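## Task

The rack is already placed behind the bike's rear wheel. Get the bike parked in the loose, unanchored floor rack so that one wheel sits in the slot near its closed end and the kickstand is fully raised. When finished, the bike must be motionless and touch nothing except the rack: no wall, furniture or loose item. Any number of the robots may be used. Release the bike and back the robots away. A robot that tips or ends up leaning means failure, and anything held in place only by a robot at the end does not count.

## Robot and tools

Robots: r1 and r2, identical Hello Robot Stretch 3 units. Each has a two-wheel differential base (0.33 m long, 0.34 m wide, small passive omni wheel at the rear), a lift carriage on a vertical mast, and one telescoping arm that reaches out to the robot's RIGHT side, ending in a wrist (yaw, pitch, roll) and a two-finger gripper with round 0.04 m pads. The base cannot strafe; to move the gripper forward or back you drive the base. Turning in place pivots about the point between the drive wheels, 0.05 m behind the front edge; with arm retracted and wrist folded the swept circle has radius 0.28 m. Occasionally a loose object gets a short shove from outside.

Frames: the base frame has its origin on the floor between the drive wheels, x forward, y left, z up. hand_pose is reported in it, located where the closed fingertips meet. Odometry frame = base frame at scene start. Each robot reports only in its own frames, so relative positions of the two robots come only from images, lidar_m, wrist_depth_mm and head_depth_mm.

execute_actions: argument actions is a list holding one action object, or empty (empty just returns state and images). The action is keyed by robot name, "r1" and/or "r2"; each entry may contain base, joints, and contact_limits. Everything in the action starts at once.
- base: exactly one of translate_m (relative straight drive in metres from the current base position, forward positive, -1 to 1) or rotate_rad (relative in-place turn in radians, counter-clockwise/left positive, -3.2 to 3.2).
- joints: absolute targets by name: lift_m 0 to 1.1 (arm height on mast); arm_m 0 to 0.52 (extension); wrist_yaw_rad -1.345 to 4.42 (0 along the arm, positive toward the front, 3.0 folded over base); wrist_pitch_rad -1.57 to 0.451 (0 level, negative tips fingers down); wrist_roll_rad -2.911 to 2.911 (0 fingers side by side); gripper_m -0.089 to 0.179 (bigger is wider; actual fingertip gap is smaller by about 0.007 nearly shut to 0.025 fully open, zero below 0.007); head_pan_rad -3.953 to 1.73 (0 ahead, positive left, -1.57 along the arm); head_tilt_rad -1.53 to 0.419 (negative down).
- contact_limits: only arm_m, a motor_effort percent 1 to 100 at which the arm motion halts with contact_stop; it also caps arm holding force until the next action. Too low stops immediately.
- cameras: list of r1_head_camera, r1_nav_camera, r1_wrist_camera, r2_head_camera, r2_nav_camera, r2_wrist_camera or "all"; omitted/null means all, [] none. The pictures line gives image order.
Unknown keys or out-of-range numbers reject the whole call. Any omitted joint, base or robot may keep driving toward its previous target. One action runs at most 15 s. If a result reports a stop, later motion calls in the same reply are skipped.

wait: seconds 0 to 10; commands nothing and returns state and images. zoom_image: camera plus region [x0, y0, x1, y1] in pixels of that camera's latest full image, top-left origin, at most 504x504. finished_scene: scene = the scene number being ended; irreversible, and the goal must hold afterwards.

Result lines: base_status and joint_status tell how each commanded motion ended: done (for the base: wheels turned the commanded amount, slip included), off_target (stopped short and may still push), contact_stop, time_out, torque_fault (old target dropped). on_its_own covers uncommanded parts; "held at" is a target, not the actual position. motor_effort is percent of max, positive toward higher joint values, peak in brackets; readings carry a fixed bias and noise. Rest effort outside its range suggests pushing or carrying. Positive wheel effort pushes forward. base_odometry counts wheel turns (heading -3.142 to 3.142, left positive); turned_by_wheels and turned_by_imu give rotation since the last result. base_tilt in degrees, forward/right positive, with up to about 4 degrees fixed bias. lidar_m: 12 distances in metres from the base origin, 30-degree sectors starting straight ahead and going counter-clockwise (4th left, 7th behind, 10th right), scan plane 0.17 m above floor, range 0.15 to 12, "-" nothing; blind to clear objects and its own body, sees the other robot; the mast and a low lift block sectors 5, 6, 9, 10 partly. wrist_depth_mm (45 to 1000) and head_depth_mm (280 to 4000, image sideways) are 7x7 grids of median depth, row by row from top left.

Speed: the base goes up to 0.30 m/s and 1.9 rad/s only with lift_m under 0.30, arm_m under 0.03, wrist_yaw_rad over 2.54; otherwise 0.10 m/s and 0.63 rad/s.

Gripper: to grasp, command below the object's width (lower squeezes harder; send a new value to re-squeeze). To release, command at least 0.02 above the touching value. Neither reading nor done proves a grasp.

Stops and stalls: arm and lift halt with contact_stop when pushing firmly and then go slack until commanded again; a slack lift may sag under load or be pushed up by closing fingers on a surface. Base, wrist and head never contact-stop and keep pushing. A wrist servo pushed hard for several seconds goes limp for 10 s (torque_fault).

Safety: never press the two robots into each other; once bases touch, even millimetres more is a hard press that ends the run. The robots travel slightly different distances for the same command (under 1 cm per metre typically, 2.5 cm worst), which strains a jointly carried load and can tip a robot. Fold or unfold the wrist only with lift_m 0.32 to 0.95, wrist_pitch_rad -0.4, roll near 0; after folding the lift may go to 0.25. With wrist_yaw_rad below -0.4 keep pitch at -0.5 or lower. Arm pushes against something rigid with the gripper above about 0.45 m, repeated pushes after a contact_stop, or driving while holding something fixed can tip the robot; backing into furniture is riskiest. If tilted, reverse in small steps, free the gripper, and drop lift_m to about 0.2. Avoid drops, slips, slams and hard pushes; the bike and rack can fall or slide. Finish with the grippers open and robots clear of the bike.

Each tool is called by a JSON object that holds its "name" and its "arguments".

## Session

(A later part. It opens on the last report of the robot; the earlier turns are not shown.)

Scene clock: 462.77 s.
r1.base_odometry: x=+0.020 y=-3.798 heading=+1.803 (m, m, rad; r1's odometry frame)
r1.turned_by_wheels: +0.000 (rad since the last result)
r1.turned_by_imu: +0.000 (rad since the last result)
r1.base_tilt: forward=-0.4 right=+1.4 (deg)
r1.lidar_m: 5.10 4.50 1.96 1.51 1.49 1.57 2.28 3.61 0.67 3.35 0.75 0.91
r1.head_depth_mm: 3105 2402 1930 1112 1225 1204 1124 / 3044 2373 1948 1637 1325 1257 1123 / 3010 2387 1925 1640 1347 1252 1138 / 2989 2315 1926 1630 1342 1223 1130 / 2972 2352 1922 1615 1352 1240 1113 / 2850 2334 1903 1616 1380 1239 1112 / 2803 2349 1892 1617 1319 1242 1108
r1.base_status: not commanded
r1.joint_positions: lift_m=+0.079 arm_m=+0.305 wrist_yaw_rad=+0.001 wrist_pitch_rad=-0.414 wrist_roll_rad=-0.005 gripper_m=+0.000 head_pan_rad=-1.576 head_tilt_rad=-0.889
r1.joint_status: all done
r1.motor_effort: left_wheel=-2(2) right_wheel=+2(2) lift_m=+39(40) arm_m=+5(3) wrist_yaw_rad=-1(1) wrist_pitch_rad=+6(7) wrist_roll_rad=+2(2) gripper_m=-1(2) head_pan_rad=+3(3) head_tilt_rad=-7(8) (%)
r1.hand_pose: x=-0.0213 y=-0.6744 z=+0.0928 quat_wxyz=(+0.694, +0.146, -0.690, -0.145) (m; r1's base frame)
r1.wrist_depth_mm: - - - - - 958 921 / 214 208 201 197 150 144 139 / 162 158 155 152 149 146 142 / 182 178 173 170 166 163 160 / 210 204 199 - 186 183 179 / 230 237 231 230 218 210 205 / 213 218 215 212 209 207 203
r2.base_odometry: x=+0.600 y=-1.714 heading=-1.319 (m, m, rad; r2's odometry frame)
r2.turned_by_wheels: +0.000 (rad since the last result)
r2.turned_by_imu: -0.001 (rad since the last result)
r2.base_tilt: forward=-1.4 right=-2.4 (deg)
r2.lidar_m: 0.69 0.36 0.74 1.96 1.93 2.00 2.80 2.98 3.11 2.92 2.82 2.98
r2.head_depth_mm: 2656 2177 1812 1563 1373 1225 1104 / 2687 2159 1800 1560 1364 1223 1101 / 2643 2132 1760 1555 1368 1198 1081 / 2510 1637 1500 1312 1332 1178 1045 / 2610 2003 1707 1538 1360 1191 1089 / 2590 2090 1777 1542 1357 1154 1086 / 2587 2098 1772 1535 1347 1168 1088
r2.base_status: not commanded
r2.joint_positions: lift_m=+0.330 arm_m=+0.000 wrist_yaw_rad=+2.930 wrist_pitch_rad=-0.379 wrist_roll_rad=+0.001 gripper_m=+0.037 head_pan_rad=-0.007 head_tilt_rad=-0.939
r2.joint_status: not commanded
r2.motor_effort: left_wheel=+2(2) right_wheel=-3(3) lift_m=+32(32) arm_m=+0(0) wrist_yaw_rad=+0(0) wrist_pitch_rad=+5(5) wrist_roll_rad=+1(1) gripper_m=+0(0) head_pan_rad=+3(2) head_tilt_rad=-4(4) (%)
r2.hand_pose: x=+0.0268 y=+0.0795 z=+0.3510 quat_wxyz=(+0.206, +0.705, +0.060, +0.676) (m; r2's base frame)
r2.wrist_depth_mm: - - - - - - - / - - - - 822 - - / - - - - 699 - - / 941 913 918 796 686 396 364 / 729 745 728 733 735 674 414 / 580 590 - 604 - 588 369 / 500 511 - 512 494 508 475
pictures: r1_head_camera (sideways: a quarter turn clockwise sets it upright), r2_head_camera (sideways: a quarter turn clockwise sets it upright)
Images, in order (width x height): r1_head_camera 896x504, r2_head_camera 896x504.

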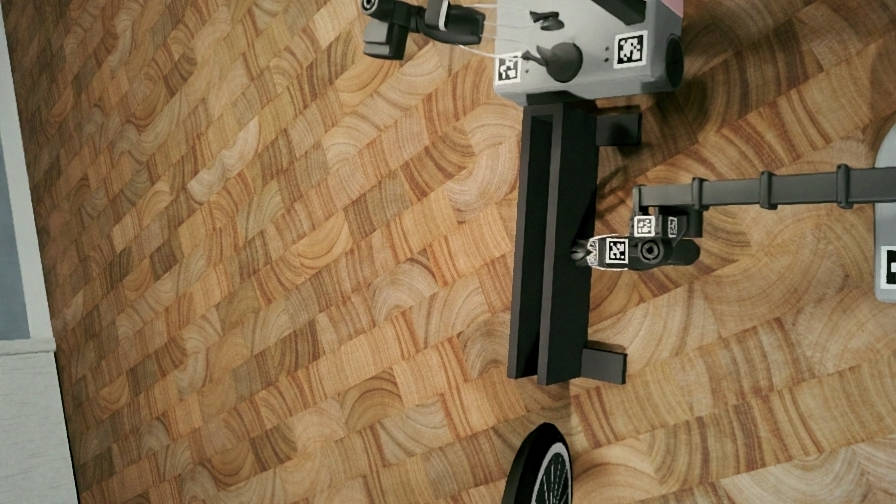

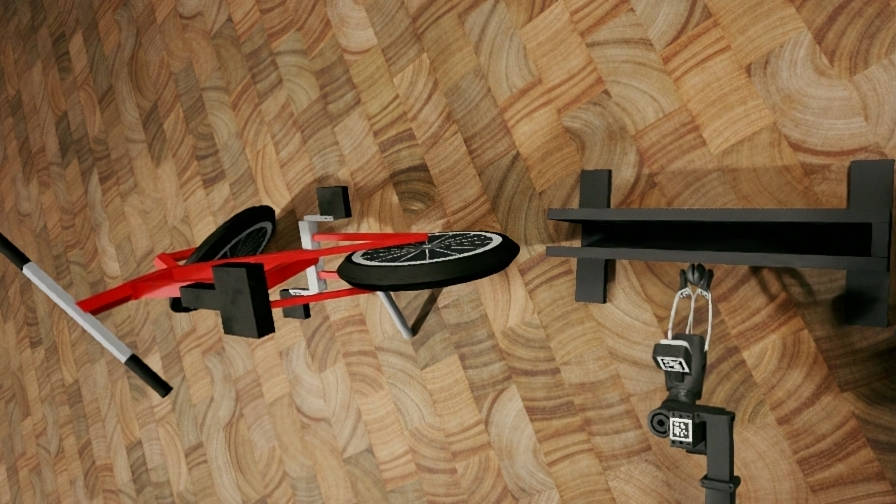

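{"name": "execute_actions", "arguments": {"actions": [{"r1": {"base": {"translate_m": 0.8}, "joints": {"arm_m": 0.0, "lift_m": 0.4, "wrist_pitch_rad": 0.0, "gripper_m": 0.12, "head_tilt_rad": -0.8}}}], "cameras": ["r1_head_camera", "r1_wrist_camera"]}}

Scene clock: 485.60 s.
r1.base_odometry: x=-0.164 y=-3.020 heading=+1.803 (m, m, rad; r1's odometry frame)
r1.turned_by_wheels: +0.000 (rad since the last result)
r1.turned_by_imu: +0.003 (rad since the last result)
r1.base_tilt: forward=-0.4 right=+1.4 (deg)
r1.lidar_m: 4.52 4.42 2.40 1.86 1.84 1.93 2.82 1.32 0.68 0.58 0.60 3.12
r1.head_depth_mm: 3265 2833 2198 1771 1409 1303 1146 / 3148 2767 2178 1759 1203 1295 1143 / 2986 2776 2185 1774 942 1286 1141 / 2821 2790 2147 1758 1141 1284 1159 / 2728 2742 2148 1748 1198 1240 1135 / 2657 2712 2129 1759 1261 1286 1132 / 2511 2679 2116 1699 1182 1277 1130
r1.base_status: done
r1.joint_positions: lift_m=+0.399 arm_m=+0.002 wrist_yaw_rad=+0.001 wrist_pitch_rad=-0.026 wrist_roll_rad=-0.005 gripper_m=+0.120 head_pan_rad=-1.576 head_tilt_rad=-0.804
r1.joint_status: all done
joint sent to its limit — the command would take r1.arm_m past its lower limit, so that joint was sent only as far as its limit.
r1.motor_effort: left_wheel=-3(5) right_wheel=+2(5) lift_m=+39(41) arm_m=-4(2) wrist_yaw_rad=-2(1) wrist_pitch_rad=+12(30) wrist_roll_rad=+2(2) gripper_m=+1(82) head_pan_rad=+4(4) head_tilt_rad=+3(15) (%)
r1.hand_pose: x=-0.0212 y=-0.4025 z=+0.5073 quat_wxyz=(+0.709, +0.010, -0.705, -0.009) (m; r1's base frame)
r1.wrist_depth_mm: - - - - - - - / - 353 - - - - - / - - - - 383 - - / - 399 401 399 324 - - / - 457 - - - - - / - 463 552 614 570 446 431 / 447 593 754 572 495 479 470
r2.base_odometry: x=+0.600 y=-1.714 heading=-1.319 (m, m, rad; r2's odometry frame)
r2.turned_by_wheels: +0.000 (rad since the last result)
r2.turned_by_imu: -0.002 (rad since the last result)
r2.base_tilt: forward=-1.4 right=-2.3 (deg)
r2.lidar_m: 0.69 1.32 2.63 1.97 1.93 2.00 2.82 2.98 3.12 2.93 2.83 2.97
r2.head_depth_mm: 2683 2148 1804 1568 1375 1224 1100 / 2657 2147 1806 1562 1369 1218 1098 / 2634 2139 1747 1552 1363 1202 1084 / 2541 1658 1500 1314 1362 1200 1074 / 2606 1994 1703 1544 1363 1213 1095 / 2609 2046 1787 1535 1354 1208 1087 / 2581 2108 1768 1510 1350 1206 1085
r2.base_status: not commanded
r2.joint_positions: lift_m=+0.330 arm_m=+0.000 wrist_yaw_rad=+2.930 wrist_pitch_rad=-0.379 wrist_roll_rad=+0.001 gripper_m=+0.037 head_pan_rad=-0.007 head_tilt_rad=-0.939
r2.joint_status: not commanded
r2.motor_effort: left_wheel=+2(2) right_wheel=-2(3) lift_m=+32(32) arm_m=+0(0) wrist_yaw_rad=+0(0) wrist_pitch_rad=+5(5) wrist_roll_rad=+1(1) gripper_m=+0(0) head_pan_rad=+2(2) head_tilt_rad=-4(4) (%)
r2.hand_pose: x=+0.0268 y=+0.0795 z=+0.3510 quat_wxyz=(+0.206, +0.705, +0.060, +0.676) (m; r2's base frame)
r2.wrist_depth_mm: - - - - - - - / - - - - - - - / - - - - - - 947 / 934 918 957 914 915 904 873 / 723 720 728 742 774 715 707 / 593 595 - 583 - 599 588 / 504 507 - 521 486 508 509
pictures: r1_head_camera (sideways: a quarter turn clockwise sets it upright), r1_wrist_camera
Images, in order (width x height): r1_head_camera 896x504, r1_wrist_camera 644x364.

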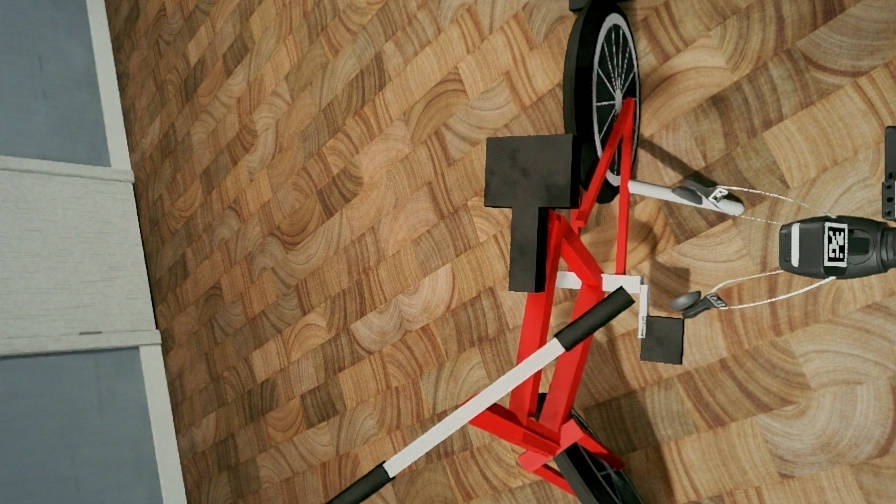

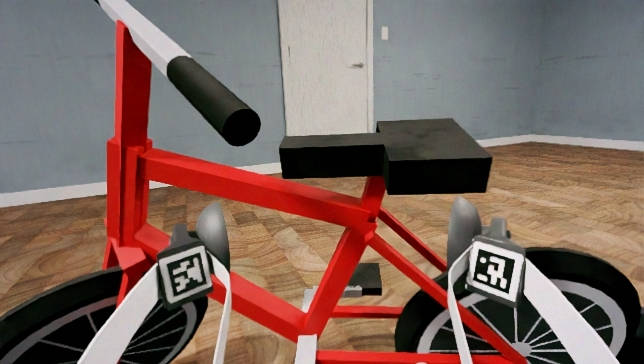

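{"name": "execute_actions", "arguments": {"actions": [{"r1": {"base": {"translate_m": -0.02}, "joints": {"lift_m": 0.307, "arm_m": 0.18, "gripper_m": 0.11}}}], "cameras": ["r1_head_camera", "r1_wrist_camera"]}}

Scene clock: 520.70 s.
r1.base_odometry: x=-0.160 y=-3.039 heading=+1.803 (m, m, rad; r1's odometry frame)
r1.turned_by_wheels: +0.000 (rad since the last result)
r1.turned_by_imu: -0.001 (rad since the last result)
r1.base_tilt: forward=-0.4 right=+1.4 (deg)
r1.lidar_m: 4.50 4.42 2.39 1.85 1.83 1.93 2.81 1.30 0.68 0.59 0.60 3.13
r1.head_depth_mm: 3333 2813 2191 1781 1422 1300 1151 / 3125 2797 2187 1779 1286 1307 1145 / 2969 2798 2152 1761 937 1314 - / 2847 2768 2180 1764 1155 1330 1119 / 2730 2764 2124 1746 1210 1261 1132 / 2627 2706 2136 1735 1231 1277 1129 / 2515 2718 2120 1696 1116 1281 1129
r1.base_status: done
r1.joint_positions: lift_m=+0.308 arm_m=+0.180 wrist_yaw_rad=+0.001 wrist_pitch_rad=-0.026 wrist_roll_rad=-0.005 gripper_m=+0.110 head_pan_rad=-1.576 head_tilt_rad=-0.804
r1.joint_status: all done
r1.motor_effort: left_wheel=-2(9) right_wheel=+2(3) lift_m=+12(35) arm_m=+4(3) wrist_yaw_rad=-1(0) wrist_pitch_rad=+12(12) wrist_roll_rad=+2(2) gripper_m=+0(47) head_pan_rad=+4(4) head_tilt_rad=+2(2) (%)
r1.hand_pose: x=-0.0212 y=-0.5802 z=+0.4157 quat_wxyz=(+0.709, +0.010, -0.705, -0.009) (m; r1's base frame)
r1.wrist_depth_mm: - - 173 169 133 122 120 / 220 - 181 178 136 131 129 / - 207 209 - - - - / - - - 216 - - - / 292 - - 274 198 - - / 279 293 812 410 727 252 241 / 374 310 324 373 371 267 259
r2.base_odometry: x=+0.600 y=-1.714 heading=-1.319 (m, m, rad; r2's odometry frame)
r2.turned_by_wheels: +0.000 (rad since the last result)
r2.turned_by_imu: -0.001 (rad since the last result)
r2.base_tilt: forward=-1.5 right=-2.3 (deg)
r2.lidar_m: 0.69 1.31 2.61 1.97 1.93 2.00 2.82 2.98 3.11 2.92 2.83 2.97
r2.head_depth_mm: 2674 2154 1812 1566 1373 1223 1104 / 2682 2143 1806 1561 1367 1219 1098 / 2651 2137 1749 1549 1367 1203 1083 / 2539 1646 1505 1316 1354 1194 1079 / 2595 2010 1711 1533 1359 1213 1091 / 2603 2112 1737 1540 1352 1207 1092 / 2590 2112 1733 1506 1352 1204 1088
r2.base_status: not commanded
r2.joint_positions: lift_m=+0.330 arm_m=+0.000 wrist_yaw_rad=+2.930 wrist_pitch_rad=-0.379 wrist_roll_rad=+0.001 gripper_m=+0.037 head_pan_rad=-0.007 head_tilt_rad=-0.939
r2.joint_status: not commanded
r2.motor_effort: left_wheel=+2(2) right_wheel=-3(2) lift_m=+32(32) arm_m=+0(0) wrist_yaw_rad=+0(0) wrist_pitch_rad=+5(5) wrist_roll_rad=+1(1) gripper_m=+0(0) head_pan_rad=+2(2) head_tilt_rad=-4(4) (%)
r2.hand_pose: x=+0.0268 y=+0.0795 z=+0.3510 quat_wxyz=(+0.206, +0.705, +0.060, +0.676) (m; r2's base frame)
r2.wrist_depth_mm: - - - - - - - / - - - - - - - / - - - - - - 934 / 938 953 939 912 945 927 876 / 727 716 737 744 744 732 711 / 594 596 - 587 - 583 586 / 503 504 - 517 487 508 505
pictures: r1_head_camera (sideways: a quarter turn clockwise sets it upright), r1_wrist_camera
Images, in order (width x height): r1_head_camera 896x504, r1_wrist_camera 644x364.

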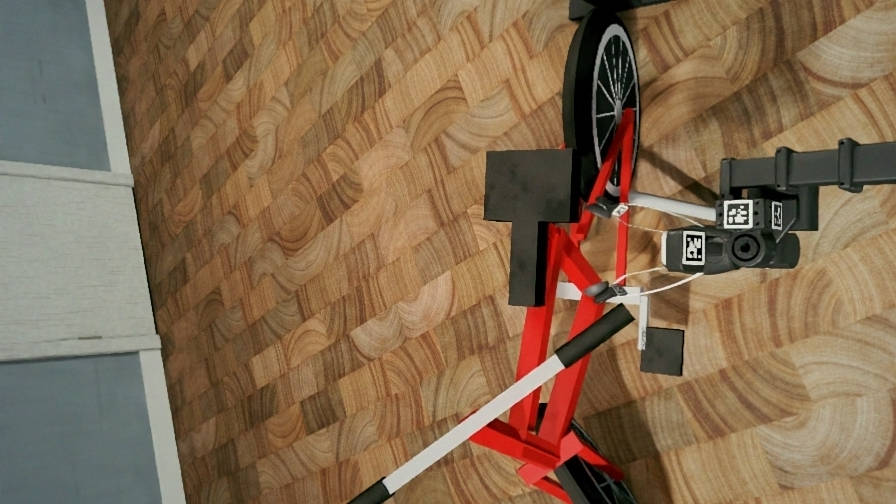

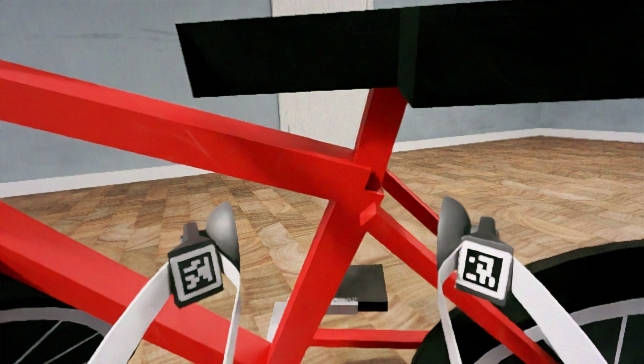

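{"name": "execute_actions", "arguments": {"actions": [{"r1": {"joints": {"arm_m": 0.14}}}], "cameras": []}}

{"name": "execute_actions", "arguments": {"actions": [{"r1": {"base": {"translate_m": 0.025}, "joints": {"lift_m": 0.245, "gripper_m": 0.1}}}], "cameras": ["r1_wrist_camera"]}}

Scene clock: 544.57 s.
r1.base_odometry: x=-0.160 y=-3.039 heading=+1.803 (m, m, rad; r1's odometry frame)
r1.turned_by_wheels: +0.000 (rad since the last result)
r1.turned_by_imu: +0.000 (rad since the last result)
r1.base_tilt: forward=-0.4 right=+1.5 (deg)
r1.lidar_m: 4.52 4.43 2.39 1.85 1.83 1.92 2.81 1.30 0.68 0.59 0.60 3.15
r1.head_depth_mm: 3287 2794 2173 1783 1418 1308 1147 / 3143 2787 2179 1787 1297 1299 1147 / 2979 2801 2157 1740 937 1284 - / 2811 2756 2151 1749 1159 1313 1105 / 2709 2712 2139 1742 1203 1260 1132 / 2615 2740 2128 1743 1228 1292 1139 / 2539 2675 2122 1685 1119 1276 1124
r1.base_status: not commanded
r1.joint_positions: lift_m=+0.308 arm_m=+0.140 wrist_yaw_rad=+0.001 wrist_pitch_rad=-0.026 wrist_roll_rad=-0.005 gripper_m=+0.110 head_pan_rad=-1.576 head_tilt_rad=-0.804
r1.joint_status: all done
r1.motor_effort: left_wheel=-2(2) right_wheel=+2(2) lift_m=+12(12) arm_m=-4(2) wrist_yaw_rad=-1(2) wrist_pitch_rad=+12(12) wrist_roll_rad=+2(2) gripper_m=+2(0) head_pan_rad=+3(4) head_tilt_rad=+1(3) (%)
r1.hand_pose: x=-0.0212 y=-0.5409 z=+0.4157 quat_wxyz=(+0.709, +0.010, -0.705, -0.009) (m; r1's base frame)
r1.wrist_depth_mm: - - - - 201 159 - / 242 - 220 214 172 166 - / - 244 248 267 - - - / - - - 255 - - - / 305 - - 503 333 - 278 / 363 326 810 454 773 281 282 / 400 615 362 598 357 316 308
r2.base_odometry: x=+0.600 y=-1.714 heading=-1.319 (m, m, rad; r2's odometry frame)
r2.turned_by_wheels: +0.000 (rad since the last result)
r2.turned_by_imu: -0.001 (rad since the last result)
r2.base_tilt: forward=-1.5 right=-2.4 (deg)
r2.lidar_m: 0.69 1.30 2.62 1.97 1.94 2.00 2.81 2.98 3.11 2.92 2.82 2.98
r2.head_depth_mm: 2672 2166 1810 1562 1370 1220 1103 / 2645 2148 1796 1558 1366 1220 1102 / 2632 2159 1756 1556 1360 1199 1083 / 2537 1641 1502 1311 1358 1195 1078 / 2609 2008 1709 1551 1354 1215 1094 / 2606 2118 1740 1540 1350 1212 1086 / 2559 2111 1744 1509 1348 1203 1081
r2.base_status: not commanded
r2.joint_positions: lift_m=+0.330 arm_m=+0.000 wrist_yaw_rad=+2.930 wrist_pitch_rad=-0.379 wrist_roll_rad=+0.001 gripper_m=+0.037 head_pan_rad=-0.007 head_tilt_rad=-0.939
r2.joint_status: not commanded
r2.motor_effort: left_wheel=+2(2) right_wheel=-2(3) lift_m=+32(32) arm_m=+0(0) wrist_yaw_rad=+0(0) wrist_pitch_rad=+5(5) wrist_roll_rad=+1(1) gripper_m=+0(0) head_pan_rad=+2(2) head_tilt_rad=-4(4) (%)
r2.hand_pose: x=+0.0268 y=+0.0795 z=+0.3510 quat_wxyz=(+0.206, +0.705, +0.060, +0.676) (m; r2's base frame)
r2.wrist_depth_mm: - - - - - - - / - - - - - - - / - - - - - - 987 / 913 905 960 913 912 920 868 / 726 706 717 754 738 715 708 / 595 586 - 584 - 591 590 / 509 500 - 530 489 506 499
pictures: none
No camera images: the call's "cameras" was empty. Leave "cameras" out to get every camera's image.

Scene clock: 546.00 s.
r1.base_odometry: x=-0.165 y=-3.015 heading=+1.803 (m, m, rad; r1's odometry frame)
r1.turned_by_wheels: +0.000 (rad since the last result)
r1.turned_by_imu: +0.000 (rad since the last result)
r1.base_tilt: forward=-0.3 right=+1.4 (deg)
r1.lidar_m: 4.51 4.41 2.41 1.86 1.84 1.95 2.82 1.33 0.68 0.58 0.60 3.14
r1.head_depth_mm: 3302 2839 2174 1786 1400 1309 1146 / 3104 2792 2150 1788 1205 1303 1139 / 2947 2788 2158 1771 939 1272 - / 2821 2766 2148 1742 1176 1317 1102 / 2706 2742 2134 1765 1199 1264 1131 / 2618 2733 2155 1741 1233 1286 1128 / 2520 2657 2105 1697 1165 1279 1133
r1.base_status: done
r1.joint_positions: lift_m=+0.246 arm_m=+0.140 wrist_yaw_rad=+0.001 wrist_pitch_rad=-0.026 wrist_roll_rad=-0.005 gripper_m=+0.100 head_pan_rad=-1.576 head_tilt_rad=-0.804
r1.joint_status: all done
r1.motor_effort: left_wheel=-2(4) right_wheel=+2(5) lift_m=+12(11) arm_m=-4(4) wrist_yaw_rad=-1(1) wrist_pitch_rad=+12(12) wrist_roll_rad=+2(2) gripper_m=-1(46) head_pan_rad=+4(3) head_tilt_rad=+2(3) (%)
r1.hand_pose: x=-0.0212 y=-0.5408 z=+0.3538 quat_wxyz=(+0.709, +0.010, -0.705, -0.009) (m; r1's base frame)
r1.wrist_depth_mm: 228 225 248 - - - - / - - - 236 - - - / - - - - 256 - - / 288 325 - - - - 263 / 346 319 - 437 895 279 275 / 376 445 347 395 649 309 300 / 414 544 585 329 359 328 322
r2.base_odometry: x=+0.600 y=-1.714 heading=-1.319 (m, m, rad; r2's odometry frame)
r2.turned_by_wheels: +0.000 (rad since the last result)
r2.turned_by_imu: +0.000 (rad since the last result)
r2.base_tilt: forward=-1.4 right=-2.2 (deg)
r2.lidar_m: 0.69 1.33 2.62 1.97 1.93 2.00 2.82 2.98 3.12 2.92 2.82 2.98
r2.head_depth_mm: 2665 2174 1811 1561 1371 1220 1103 / 2661 2133 1808 1562 1363 1222 1101 / 2649 2141 1757 1551 1358 1202 1086 / 2543 1641 1498 1321 1359 1197 1078 / 2623 2006 1712 1543 1355 1211 1095 / 2590 2098 1739 1527 1349 1207 1094 / 2590 2086 1672 1516 1348 1201 1087
r2.base_status: not commanded
r2.joint_positions: lift_m=+0.330 arm_m=+0.000 wrist_yaw_rad=+2.930 wrist_pitch_rad=-0.379 wrist_roll_rad=+0.001 gripper_m=+0.037 head_pan_rad=-0.007 head_tilt_rad=-0.939
r2.joint_status: not commanded
r2.motor_effort: left_wheel=+2(2) right_wheel=-3(2) lift_m=+32(32) arm_m=+0(0) wrist_yaw_rad=+0(0) wrist_pitch_rad=+5(5) wrist_roll_rad=+1(1) gripper_m=+0(1) head_pan_rad=+2(2) head_tilt_rad=-4(4) (%)
r2.hand_pose: x=+0.0268 y=+0.0795 z=+0.3510 quat_wxyz=(+0.206, +0.705, +0.060, +0.676) (m; r2's base frame)
r2.wrist_depth_mm: - - - - - - - / - - - - - - - / - - - - - - 963 / 930 921 946 904 925 893 862 / 720 725 736 744 759 709 728 / 597 591 - 602 - 591 584 / 510 505 - 527 481 504 503
pictures: r1_wrist_camera
Images, in order (width x height): r1_wrist_camera 644x364.

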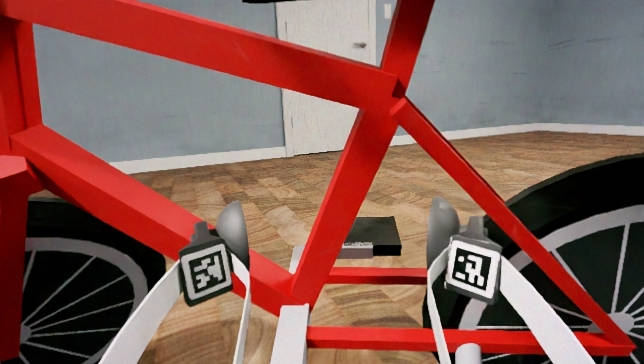

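{"name": "execute_actions", "arguments": {"actions": [{"r1": {"joints": {"arm_m": 0.245}}}], "cameras": ["r1_wrist_camera", "r1_head_camera"]}}

Scene clock: 554.17 s.
r1.base_odometry: x=-0.165 y=-3.015 heading=+1.803 (m, m, rad; r1's odometry frame)
r1.turned_by_wheels: +0.000 (rad since the last result)
r1.turned_by_imu: +0.000 (rad since the last result)
r1.base_tilt: forward=-0.4 right=+1.5 (deg)
r1.lidar_m: 4.49 4.42 2.41 1.86 1.84 1.94 2.83 1.32 0.68 0.58 0.60 3.13
r1.head_depth_mm: 3280 2825 2182 1785 1400 1307 1145 / 3182 2790 2170 1777 1202 1290 1138 / 2930 2750 2166 1765 944 1326 1128 / 2840 2762 2143 1744 1162 1299 1136 / 2720 2718 2127 1752 1190 1261 1134 / 2596 2715 2142 1751 1238 1285 1133 / 2503 2675 2110 1689 1163 1270 1124
r1.base_status: not commanded
r1.joint_positions: lift_m=+0.246 arm_m=+0.245 wrist_yaw_rad=+0.001 wrist_pitch_rad=-0.026 wrist_roll_rad=-0.005 gripper_m=+0.100 head_pan_rad=-1.576 head_tilt_rad=-0.804
r1.joint_status: all done
r1.motor_effort: left_wheel=-3(2) right_wheel=+2(2) lift_m=+12(12) arm_m=+4(5) wrist_yaw_rad=-1(1) wrist_pitch_rad=+12(12) wrist_roll_rad=+2(2) gripper_m=+0(0) head_pan_rad=+3(4) head_tilt_rad=+1(3) (%)
r1.hand_pose: x=-0.0212 y=-0.6452 z=+0.3538 quat_wxyz=(+0.709, +0.010, -0.705, -0.009) (m; r1's base frame)
r1.wrist_depth_mm: - 132 130 132 134 - - / - - - 138 137 - - / - - - - 148 - - / - - - - 166 122 - / 217 - - 885 615 965 185 / 210 222 689 206 363 641 181 / 335 233 242 233 523 229 195
r2.base_odometry: x=+0.600 y=-1.714 heading=-1.319 (m, m, rad; r2's odometry frame)
r2.turned_by_wheels: +0.000 (rad since the last result)
r2.turned_by_imu: -0.001 (rad since the last result)
r2.base_tilt: forward=-1.4 right=-2.3 (deg)
r2.lidar_m: 0.69 1.32 2.62 1.97 1.94 2.00 2.81 2.98 3.11 2.92 2.82 2.98
r2.head_depth_mm: 2642 2150 1799 1562 1365 1224 1099 / 2647 2150 1806 1556 1369 1221 1097 / 2618 2125 1761 1552 1355 1198 1084 / 2550 1644 1505 1317 1363 1194 1078 / 2592 2008 1703 1544 1356 1214 1093 / 2589 2092 1703 1532 1354 1204 1089 / 2585 2105 1693 1516 1346 1206 1085
r2.base_status: not commanded
r2.joint_positions: lift_m=+0.330 arm_m=+0.000 wrist_yaw_rad=+2.930 wrist_pitch_rad=-0.379 wrist_roll_rad=+0.001 gripper_m=+0.037 head_pan_rad=-0.007 head_tilt_rad=-0.939
r2.joint_status: not commanded
r2.motor_effort: left_wheel=+2(2) right_wheel=-3(3) lift_m=+32(32) arm_m=+0(0) wrist_yaw_rad=+0(0) wrist_pitch_rad=+5(5) wrist_roll_rad=+1(1) gripper_m=+1(0) head_pan_rad=+1(1) head_tilt_rad=-4(4) (%)
r2.hand_pose: x=+0.0268 y=+0.0795 z=+0.3510 quat_wxyz=(+0.206, +0.705, +0.060, +0.676) (m; r2's base frame)
r2.wrist_depth_mm: - - - - - - - / - - - - - - - / - - - - - - 979 / 934 910 913 913 936 945 886 / 729 716 731 747 750 723 720 / 598 592 - 594 - 591 591 / 510 509 - 525 481 503 506
pictures: r1_head_camera (sideways: a quarter turn clockwise sets it upright), r1_wrist_camera
Images, in order (width x height): r1_head_camera 896x504, r1_wrist_camera 644x364.

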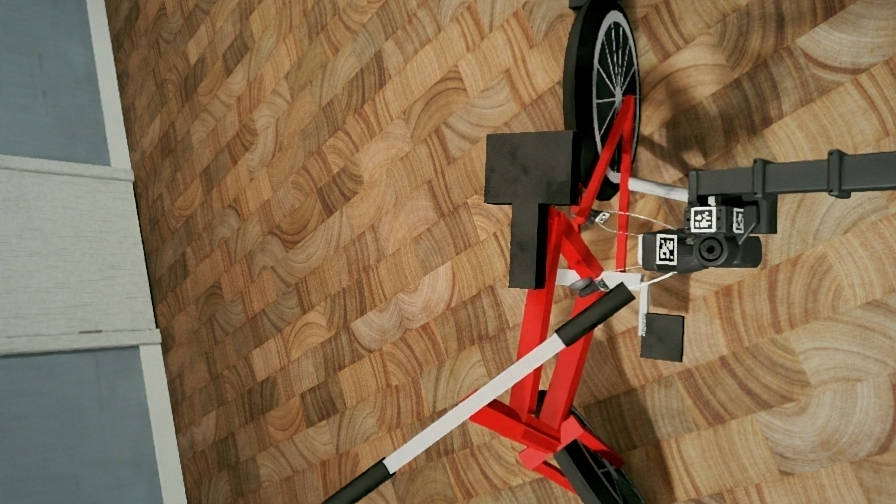

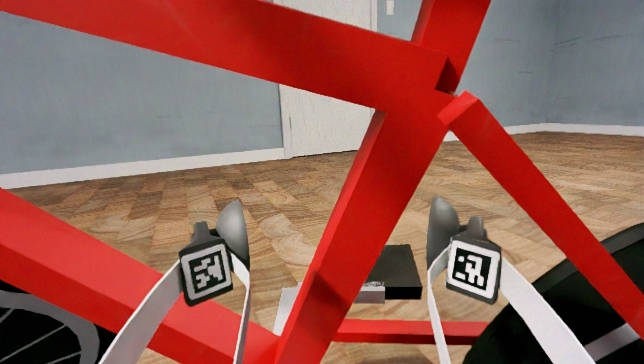

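{"name": "execute_actions", "arguments": {"actions": [{"r1": {"joints": {"arm_m": 0.262}}}], "cameras": []}}

{"name": "execute_actions", "arguments": {"actions": [{"r1": {"joints": {"gripper_m": 0.0}}}], "cameras": ["r1_wrist_camera", "r2_head_camera"]}}

Scene clock: 563.77 s.
r1.base_odometry: x=-0.165 y=-3.015 heading=+1.803 (m, m, rad; r1's odometry frame)
r1.turned_by_wheels: +0.000 (rad since the last result)
r1.turned_by_imu: +0.000 (rad since the last result)
r1.base_tilt: forward=-0.5 right=+1.5 (deg)
r1.lidar_m: 4.49 4.41 2.40 1.86 1.84 1.94 2.82 1.33 0.68 0.58 0.60 3.13
r1.head_depth_mm: 3245 2813 2201 1777 1419 1287 1142 / 3162 2812 2150 1784 1204 1297 1141 / 2946 2730 2160 1763 940 1318 1134 / 2855 2823 2150 1760 1052 1271 1140 / 2708 2710 2134 1737 1192 1256 1134 / 2625 2730 2134 1752 1235 1284 1129 / 2539 2645 2101 1693 1167 1275 1127
r1.base_status: not commanded
r1.joint_positions: lift_m=+0.246 arm_m=+0.262 wrist_yaw_rad=+0.001 wrist_pitch_rad=-0.026 wrist_roll_rad=-0.005 gripper_m=+0.100 head_pan_rad=-1.576 head_tilt_rad=-0.804
r1.joint_status: all done
r1.motor_effort: left_wheel=-2(2) right_wheel=+2(2) lift_m=+12(12) arm_m=+4(4) wrist_yaw_rad=-1(2) wrist_pitch_rad=+12(12) wrist_roll_rad=+2(2) gripper_m=+0(0) head_pan_rad=+4(4) head_tilt_rad=+2(2) (%)
r1.hand_pose: x=-0.0212 y=-0.6622 z=+0.3538 quat_wxyz=(+0.709, +0.010, -0.705, -0.009) (m; r1's base frame)
r1.wrist_depth_mm: - 118 116 116 116 - - / - - - 123 121 - - / - - - - 132 94 - / - - - - 144 200 - / - - - 911 159 968 111 / 194 219 718 182 343 689 180 / 309 211 239 207 511 275 178
r2.base_odometry: x=+0.600 y=-1.714 heading=-1.319 (m, m, rad; r2's odometry frame)
r2.turned_by_wheels: +0.000 (rad since the last result)
r2.turned_by_imu: -0.001 (rad since the last result)
r2.base_tilt: forward=-1.5 right=-2.3 (deg)
r2.lidar_m: 0.69 1.33 2.63 1.96 1.93 2.00 2.81 2.97 3.11 2.92 2.82 2.97
r2.head_depth_mm: 2679 2156 1808 1554 1371 1224 1106 / 2656 2153 1806 1551 1369 1216 1101 / 2633 2140 1751 1550 1366 1196 1085 / 2575 1647 1502 1310 1365 1192 1079 / 2609 2010 1668 1548 1358 1210 1091 / 2604 2113 1708 1524 1354 1207 1092 / 2606 2096 1709 1517 1352 1201 1086
r2.base_status: not commanded
r2.joint_positions: lift_m=+0.330 arm_m=+0.000 wrist_yaw_rad=+2.930 wrist_pitch_rad=-0.379 wrist_roll_rad=+0.001 gripper_m=+0.037 head_pan_rad=-0.007 head_tilt_rad=-0.939
r2.joint_status: not commanded
r2.motor_effort: left_wheel=+2(2) right_wheel=-2(2) lift_m=+32(32) arm_m=+0(0) wrist_yaw_rad=+0(0) wrist_pitch_rad=+5(5) wrist_roll_rad=+1(1) gripper_m=-1(0) head_pan_rad=+2(2) head_tilt_rad=-4(4) (%)
r2.hand_pose: x=+0.0268 y=+0.0795 z=+0.3510 quat_wxyz=(+0.206, +0.705, +0.060, +0.676) (m; r2's base frame)
r2.wrist_depth_mm: - - - - - - - / - - - - - - - / - - - - - - 948 / 925 925 922 881 919 936 889 / 724 711 719 755 744 713 715 / 592 600 - 602 - 597 597 / 502 508 - 521 488 497 510
pictures: none
No camera images: the call's "cameras" was empty. Leave "cameras" out to get every camera's image.

Scene clock: 565.27 s.
r1.base_odometry: x=-0.165 y=-3.015 heading=+1.803 (m, m, rad; r1's odometry frame)
r1.turned_by_wheels: -0.001 (rad since the last result)
r1.turned_by_imu: -0.001 (rad since the last result)
r1.base_tilt: forward=-0.5 right=+1.4 (deg)
r1.lidar_m: 4.51 4.41 2.41 1.85 1.84 1.94 2.83 1.33 0.68 0.58 0.60 3.14
r1.head_depth_mm: 3256 2793 2157 1769 1410 1305 1140 / 3172 2785 2169 1776 1203 1302 1145 / 2952 2779 2147 1777 943 1317 1130 / 2809 2726 2127 1761 1084 1273 1134 / 2715 2747 2134 1753 1199 1238 1135 / 2605 2746 2128 1759 1114 1284 1126 / 2522 2666 2149 1678 1171 1269 1132
r1.base_status: not commanded
r1.joint_positions: lift_m=+0.246 arm_m=+0.262 wrist_yaw_rad=-0.029 wrist_pitch_rad=-0.026 wrist_roll_rad=+0.025 gripper_m=+0.001 head_pan_rad=-1.576 head_tilt_rad=-0.804
r1.joint_status: all done
r1.on_its_own: wrist_yaw_rad is at rest, and its effort (+22) is outside its rest range (-12 to +12)
r1.motor_effort: left_wheel=-13(12) right_wheel=+13(14) lift_m=+12(12) arm_m=+3(4) wrist_yaw_rad=+22(26) wrist_pitch_rad=+13(12) wrist_roll_rad=-11(11) gripper_m=-19(94) head_pan_rad=+3(3) head_tilt_rad=+2(2) (%)
r1.hand_pose: x=-0.0289 y=-0.6621 z=+0.3536 quat_wxyz=(+0.698, -0.001, -0.715, -0.020) (m; r1's base frame)
r1.wrist_depth_mm: 114 113 113 116 116 - - / - - 121 120 122 - - / - - - - 128 - - / - - - - - 102 - / - - - 158 967 873 173 / 203 771 762 176 336 676 127 / 195 208 293 203 512 198 183
r2.base_odometry: x=+0.600 y=-1.714 heading=-1.319 (m, m, rad; r2's odometry frame)
r2.turned_by_wheels: +0.000 (rad since the last result)
r2.turned_by_imu: +0.000 (rad since the last result)
r2.base_tilt: forward=-1.4 right=-2.2 (deg)
r2.lidar_m: 0.69 1.33 2.63 1.96 1.93 2.00 2.82 2.98 3.12 2.92 2.82 2.99
r2.head_depth_mm: 2672 2159 1804 1551 1378 1221 1097 / 2669 2152 1786 1554 1378 1218 1101 / 2642 2125 1755 1550 1362 1205 1083 / 2531 1654 1507 1313 1357 1197 1074 / 2535 2002 1673 1536 1364 1210 1092 / 2622 2111 1692 1538 1351 1205 1089 / 2576 2092 1687 1507 1352 1202 1087
r2.base_status: not commanded
r2.joint_positions: lift_m=+0.330 arm_m=+0.000 wrist_yaw_rad=+2.930 wrist_pitch_rad=-0.379 wrist_roll_rad=+0.001 gripper_m=+0.037 head_pan_rad=-0.007 head_tilt_rad=-0.939
r2.joint_status: not commanded
r2.motor_effort: left_wheel=+2(2) right_wheel=-3(3) lift_m=+32(32) arm_m=+0(0) wrist_yaw_rad=+0(0) wrist_pitch_rad=+5(5) wrist_roll_rad=+1(1) gripper_m=+0(0) head_pan_rad=+2(2) head_tilt_rad=-4(4) (%)
r2.hand_pose: x=+0.0268 y=+0.0795 z=+0.3510 quat_wxyz=(+0.206, +0.705, +0.060, +0.676) (m; r2's base frame)
r2.wrist_depth_mm: - - - - - - - / - - - - - - - / - - - - - - 981 / 929 908 903 940 909 905 922 / 726 727 735 747 750 712 716 / 607 596 - 597 - 597 591 / 504 513 - 514 490 507 504
pictures: r1_wrist_camera, r2_head_camera (sideways: a quarter turn clockwise sets it upright)
Images, in order (width x height): r1_wrist_camera 644x364, r2_head_camera 896x504.

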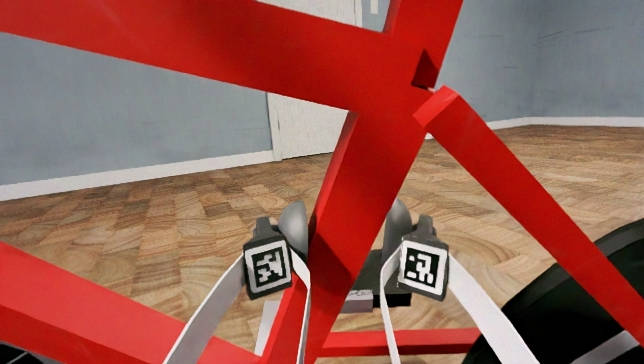

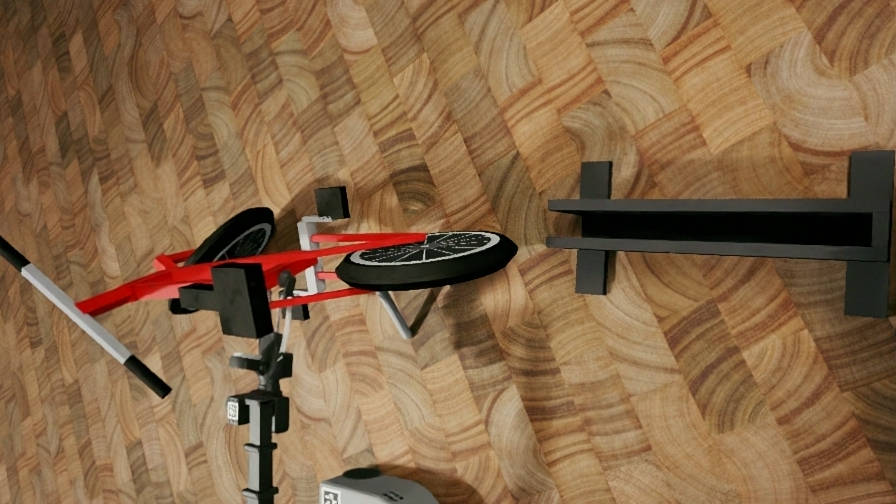

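{"name": "execute_actions", "arguments": {"actions": [{"r1": {"joints": {"arm_m": 0.33, "lift_m": 0.252}}}], "cameras": ["r1_wrist_camera", "r2_head_camera", "r1_head_camera"]}}

Scene clock: 596.30 s.
r1.base_odometry: x=-0.165 y=-3.015 heading=+1.803 (m, m, rad; r1's odometry frame)
r1.turned_by_wheels: +0.000 (rad since the last result)
r1.turned_by_imu: +0.000 (rad since the last result)
r1.base_tilt: forward=-0.4 right=+1.4 (deg)
r1.lidar_m: 4.46 4.40 2.41 1.85 1.84 1.94 2.82 1.33 0.73 0.58 0.60 3.12
r1.head_depth_mm: 3327 2831 2185 1781 1249 1311 1145 / 3154 2827 2156 1771 1195 1303 1147 / 2970 2775 2156 1766 1208 1292 1142 / 2850 2761 2150 1762 1177 1262 1145 / 2726 2802 2133 1762 1201 1266 1131 / 2631 2736 2140 987 1393 1289 1127 / 2502 2706 2037 1745 1198 1275 1124
r1.base_status: not commanded
r1.joint_positions: lift_m=+0.251 arm_m=+0.329 wrist_yaw_rad=-0.067 wrist_pitch_rad=-0.032 wrist_roll_rad=+0.026 gripper_m=+0.001 head_pan_rad=-1.576 head_tilt_rad=-0.804
r1.joint_status: all done
r1.on_its_own: wrist_yaw_rad is held at -0.046, not at your +0.000, by its stall guard, which is not easing now; wrist_yaw_rad is at rest, and its effort (+18) is outside its rest range (-12 to +12)
r1.motor_effort: left_wheel=-11(18) right_wheel=+12(20) lift_m=+39(42) arm_m=+11(19) wrist_yaw_rad=+18(37) wrist_pitch_rad=+15(25) wrist_roll_rad=-12(12) gripper_m=-19(22) head_pan_rad=+3(3) head_tilt_rad=+1(2) (%)
r1.hand_pose: x=-0.0386 y=-0.7288 z=+0.3576 quat_wxyz=(+0.697, -0.012, -0.716, -0.035) (m; r1's base frame)
r1.wrist_depth_mm: - 96 96 97 98 - - / - - - 103 103 70 - / - - - - 109 74 - / - - - - 119 179 79 / - - - 127 130 885 85 / 825 798 768 138 319 697 178 / 178 614 579 150 521 541 159
r2.base_odometry: x=+0.600 y=-1.714 heading=-1.319 (m, m, rad; r2's odometry frame)
r2.turned_by_wheels: +0.000 (rad since the last result)
r2.turned_by_imu: -0.001 (rad since the last result)
r2.base_tilt: forward=-1.4 right=-2.3 (deg)
r2.lidar_m: 0.68 1.33 2.61 1.97 1.93 2.00 2.81 2.98 3.13 2.93 2.82 2.98
r2.head_depth_mm: 2683 2162 1810 1559 1374 1224 1101 / 2670 2147 1807 1560 1369 1218 1099 / 2628 2125 1807 1558 1366 1199 1085 / 2543 1484 1409 1336 1367 1195 1084 / 2609 2067 1703 1541 1360 1215 1092 / 2607 2120 1701 1529 1348 1211 1088 / 2571 2100 1700 1506 1351 1205 1088
r2.base_status: not commanded
r2.joint_positions: lift_m=+0.330 arm_m=+0.000 wrist_yaw_rad=+2.930 wrist_pitch_rad=-0.379 wrist_roll_rad=+0.001 gripper_m=+0.037 head_pan_rad=-0.007 head_tilt_rad=-0.939
r2.joint_status: not commanded
r2.motor_effort: left_wheel=+2(2) right_wheel=-3(3) lift_m=+32(32) arm_m=+0(0) wrist_yaw_rad=+0(0) wrist_pitch_rad=+5(5) wrist_roll_rad=+1(1) gripper_m=+0(0) head_pan_rad=+3(2) head_tilt_rad=-4(4) (%)
r2.hand_pose: x=+0.0268 y=+0.0795 z=+0.3510 quat_wxyz=(+0.206, +0.705, +0.060, +0.676) (m; r2's base frame)
r2.wrist_depth_mm: - - - - - - - / - - - - - - - / - - - - - - 980 / 932 914 918 900 908 900 887 / 726 727 719 767 736 722 714 / 596 599 - 599 - 592 598 / 501 504 - 532 487 507 501
pictures: r1_head_camera (sideways: a quarter turn clockwise sets it upright), r1_wrist_camera, r2_head_camera (sideways: a quarter turn clockwise sets it upright)
Images, in order (width x height): r1_head_camera 896x504, r1_wrist_camera 644x364, r2_head_camera 896x504.

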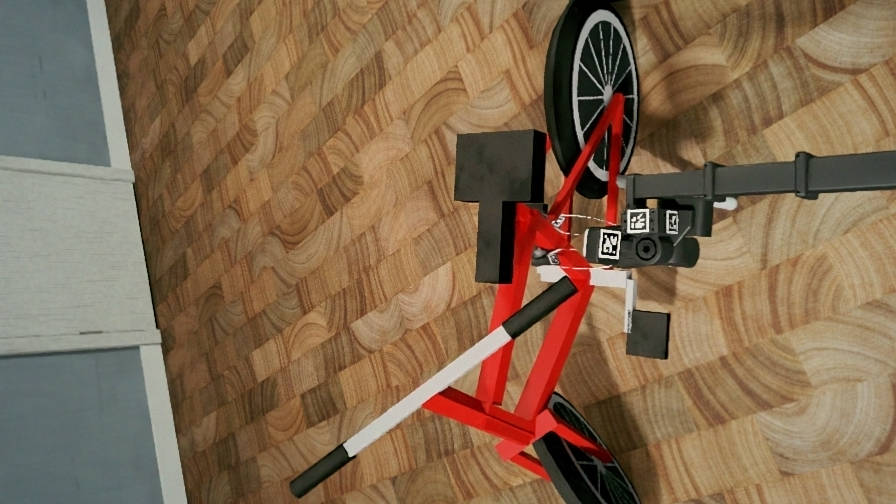

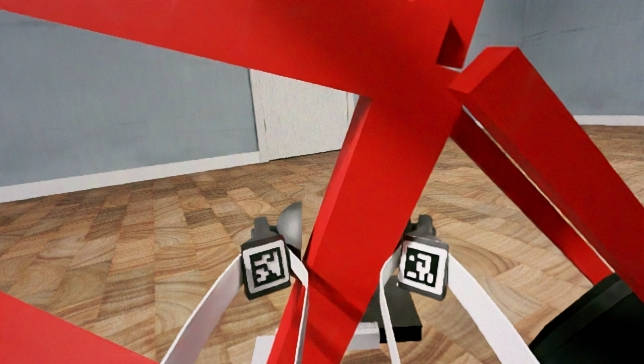

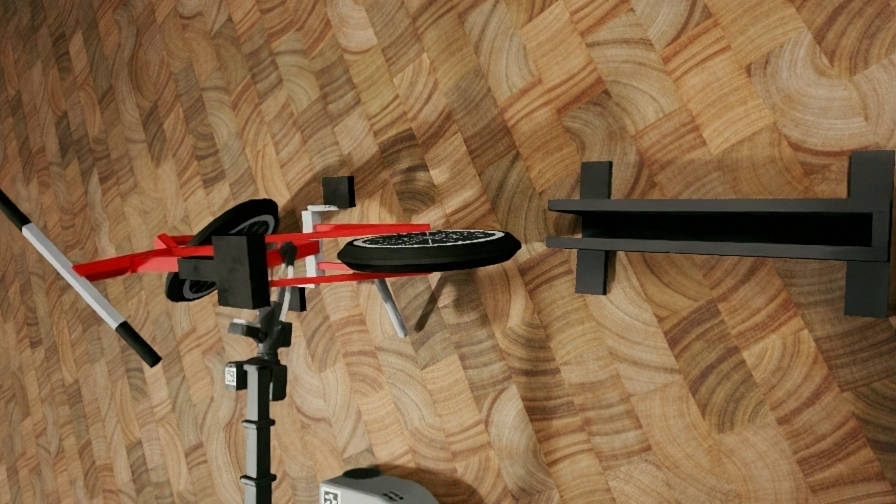

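{"name": "execute_actions", "arguments": {"actions": [{"r1": {"joints": {"arm_m": 0.365, "gripper_m": -0.03}}, "r2": {"base": {"rotate_rad": 0.09}}}], "cameras": ["r1_wrist_camera", "r2_head_camera"]}}

Scene clock: 654.57 s.
r1.base_odometry: x=-0.165 y=-3.015 heading=+1.803 (m, m, rad; r1's odometry frame)
r1.turned_by_wheels: +0.000 (rad since the last result)
r1.turned_by_imu: +0.000 (rad since the last result)
r1.base_tilt: forward=-0.4 right=+1.4 (deg)
r1.lidar_m: 4.50 4.41 2.41 1.86 1.84 1.94 2.82 1.32 0.75 0.66 0.79 3.13
r1.head_depth_mm: 3248 2821 2154 1771 1243 1312 1146 / 3119 2851 2162 1767 1241 1304 1140 / 2965 2779 2152 1014 1279 1300 1140 / 2828 2746 2155 1640 1231 1270 1139 / 2725 2745 2119 1755 1425 1263 1133 / 2625 2730 2132 1110 1390 1277 1136 / 2502 2683 2049 1735 1210 1272 1126
r1.base_status: not commanded
r1.joint_positions: lift_m=+0.251 arm_m=+0.364 wrist_yaw_rad=-0.053 wrist_pitch_rad=-0.024 wrist_roll_rad=+0.042 gripper_m=-0.026 head_pan_rad=-1.576 head_tilt_rad=-0.804
r1.joint_status: gripper_m off_target (ended at -0.026, target -0.030); the others done
r1.on_its_own: wrist_yaw_rad is held at -0.046, not at your +0.000, by its stall guard, which is not easing now
r1.motor_effort: left_wheel=-8(11) right_wheel=+8(13) lift_m=+38(39) arm_m=+7(12) wrist_yaw_rad=+5(17) wrist_pitch_rad=+11(15) wrist_roll_rad=-19(19) gripper_m=-26(99) head_pan_rad=+3(4) head_tilt_rad=+2(2) (%)
r1.hand_pose: x=-0.0351 y=-0.7646 z=+0.3599 quat_wxyz=(+0.692, -0.011, -0.721, -0.027) (m; r1's base frame)
r1.wrist_depth_mm: - 106 105 106 106 - - / - - - 111 110 76 - / - - - - 116 84 - / - - - - - 179 84 / - - - 129 892 872 99 / 876 833 783 135 671 697 194 / 182 637 597 143 310 543 152
r2.base_odometry: x=+0.600 y=-1.714 heading=-1.229 (m, m, rad; r2's odometry frame)
r2.turned_by_wheels: +0.090 (rad since the last result)
r2.turned_by_imu: +0.090 (rad since the last result)
r2.base_tilt: forward=-1.4 right=-2.3 (deg)
r2.lidar_m: 0.69 1.33 2.43 1.93 1.92 2.06 3.01 2.98 3.22 2.85 2.81 3.05
r2.head_depth_mm: 2664 2157 1813 1555 1378 1220 1105 / 2567 2145 1805 1557 1371 1221 1102 / 2633 1602 1525 1465 1334 1193 1085 / 2625 2068 1713 1518 1360 1192 1081 / 2594 2117 1743 1536 1360 1213 1092 / 2631 2120 1768 1534 1351 1207 1091 / 2597 2108 1552 1498 1345 1204 1085
r2.base_status: done
r2.joint_positions: lift_m=+0.330 arm_m=+0.000 wrist_yaw_rad=+2.930 wrist_pitch_rad=-0.379 wrist_roll_rad=+0.001 gripper_m=+0.037 head_pan_rad=-0.007 head_tilt_rad=-0.939
r2.joint_status: not commanded
r2.motor_effort: left_wheel=-2(3) right_wheel=+3(7) lift_m=+32(32) arm_m=+0(0) wrist_yaw_rad=+0(0) wrist_pitch_rad=+5(5) wrist_roll_rad=+1(1) gripper_m=+0(1) head_pan_rad=+2(2) head_tilt_rad=-4(4) (%)
r2.hand_pose: x=+0.0268 y=+0.0795 z=+0.3510 quat_wxyz=(+0.206, +0.705, +0.060, +0.676) (m; r2's base frame)
r2.wrist_depth_mm: - - - - - - - / - - - - - - - / - - - - - - - / 928 925 925 899 904 906 933 / 729 721 723 768 745 724 726 / 595 593 - 586 - 593 578 / 511 509 - 524 488 502 504
pictures: r1_wrist_camera, r2_head_camera (sideways: a quarter turn clockwise sets it upright)
Images, in order (width x height): r1_wrist_camera 644x364, r2_head_camera 896x504.

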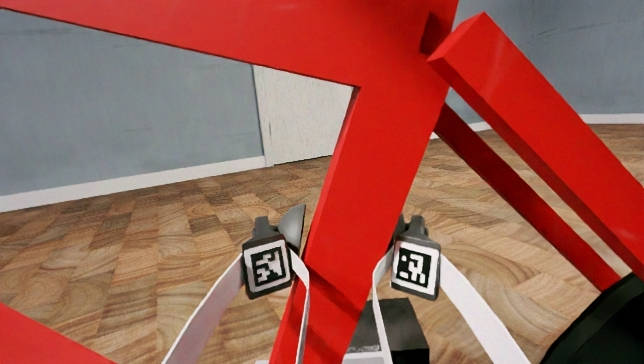

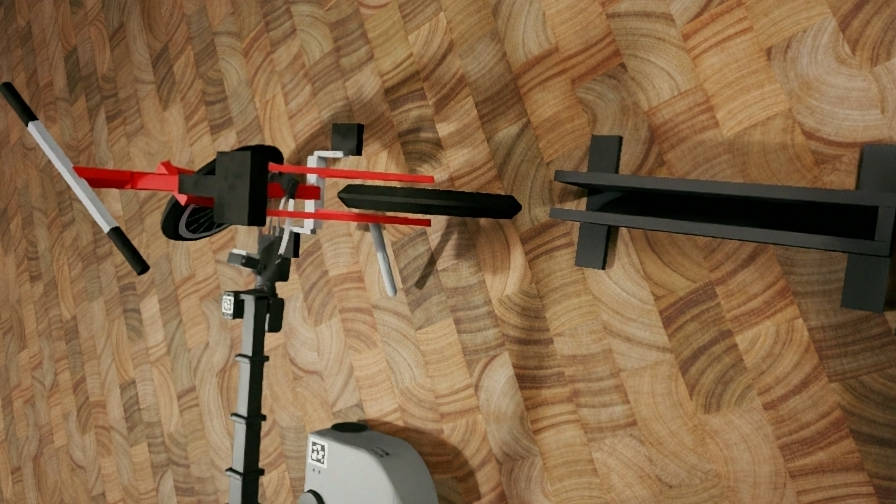

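{"name": "execute_actions", "arguments": {"actions": [{"r2": {"base": {"translate_m": 0.07}}}], "cameras": ["r2_head_camera"]}}

Scene clock: 662.17 s.
r1.base_odometry: x=-0.165 y=-3.015 heading=+1.803 (m, m, rad; r1's odometry frame)
r1.turned_by_wheels: +0.000 (rad since the last result)
r1.turned_by_imu: -0.001 (rad since the last result)
r1.base_tilt: forward=-0.4 right=+1.4 (deg)
r1.lidar_m: 4.50 4.41 2.41 1.85 1.84 1.94 2.83 1.26 0.75 0.67 0.79 3.15
r1.head_depth_mm: 3306 2793 2175 1768 1246 1309 1143 / 3155 2815 2202 1773 1235 1295 1145 / 3002 2783 2143 1017 1276 1288 1142 / 2829 2730 2147 1755 1232 1273 1150 / 2691 2752 2153 1737 1423 1265 1132 / 2624 2735 2100 1108 1396 1287 1133 / 2529 2696 2048 1743 1205 1280 1126
r1.base_status: not commanded
r1.joint_positions: lift_m=+0.251 arm_m=+0.364 wrist_yaw_rad=-0.053 wrist_pitch_rad=-0.024 wrist_roll_rad=+0.041 gripper_m=-0.011 head_pan_rad=-1.576 head_tilt_rad=-0.804
r1.joint_status: not commanded
r1.on_its_own: wrist_yaw_rad is held at -0.046, not at your +0.000, by its stall guard, which is not easing now; gripper_m is held at -0.012, not at your -0.030, by its stall guard, which is not easing now
r1.motor_effort: left_wheel=-8(8) right_wheel=+8(8) lift_m=+38(38) arm_m=+7(7) wrist_yaw_rad=+6(6) wrist_pitch_rad=+11(11) wrist_roll_rad=-19(19) gripper_m=-20(20) head_pan_rad=+3(4) head_tilt_rad=+2(2) (%)
r1.hand_pose: x=-0.0351 y=-0.7646 z=+0.3599 quat_wxyz=(+0.692, -0.011, -0.721, -0.027) (m; r1's base frame)
r1.wrist_depth_mm: - 106 105 105 106 - - / - - - 112 110 75 - / - - - - 116 84 - / - - - - - 180 83 / - - - 128 827 887 100 / 870 825 781 134 645 688 202 / 182 633 596 142 307 538 153
r2.base_odometry: x=+0.623 y=-1.780 heading=-1.229 (m, m, rad; r2's odometry frame)
r2.turned_by_wheels: +0.000 (rad since the last result)
r2.turned_by_imu: -0.002 (rad since the last result)
r2.base_tilt: forward=-1.4 right=-2.3 (deg)
r2.lidar_m: 0.62 1.26 2.47 1.96 1.94 2.09 3.08 3.03 3.28 2.83 2.79 3.03
r2.head_depth_mm: 2656 2153 1801 1555 1373 1222 1104 / 2545 2150 1808 1561 1369 1218 1102 / 2645 1598 1406 1460 1343 1199 1084 / 2610 2063 1668 1515 1360 1193 1082 / 2585 2122 1709 1538 1359 1210 1094 / 2594 2134 1694 1533 1346 1206 1088 / 2599 2108 1511 1474 1351 1204 1088
r2.base_status: done
r2.joint_positions: lift_m=+0.330 arm_m=+0.000 wrist_yaw_rad=+2.930 wrist_pitch_rad=-0.379 wrist_roll_rad=+0.001 gripper_m=+0.037 head_pan_rad=-0.007 head_tilt_rad=-0.939
r2.joint_status: not commanded
r2.motor_effort: left_wheel=-2(3) right_wheel=+3(10) lift_m=+32(32) arm_m=+0(0) wrist_yaw_rad=+0(0) wrist_pitch_rad=+5(5) wrist_roll_rad=+1(1) gripper_m=+0(0) head_pan_rad=+2(3) head_tilt_rad=-4(4) (%)
r2.hand_pose: x=+0.0268 y=+0.0795 z=+0.3510 quat_wxyz=(+0.206, +0.705, +0.060, +0.676) (m; r2's base frame)
r2.wrist_depth_mm: - - - - - - - / - - - - - - - / - - - - - - 919 / 934 907 908 898 918 889 864 / 752 749 727 741 748 717 707 / 594 586 - 595 - 587 593 / 509 501 - 520 478 496 506
pictures: r2_head_camera (sideways: a quarter turn clockwise sets it upright)
Images, in order (width x height): r2_head_camera 896x504.

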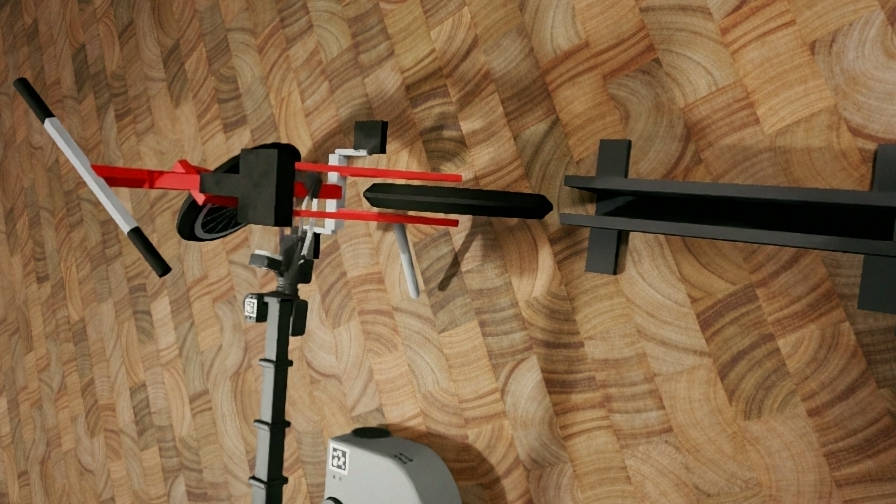

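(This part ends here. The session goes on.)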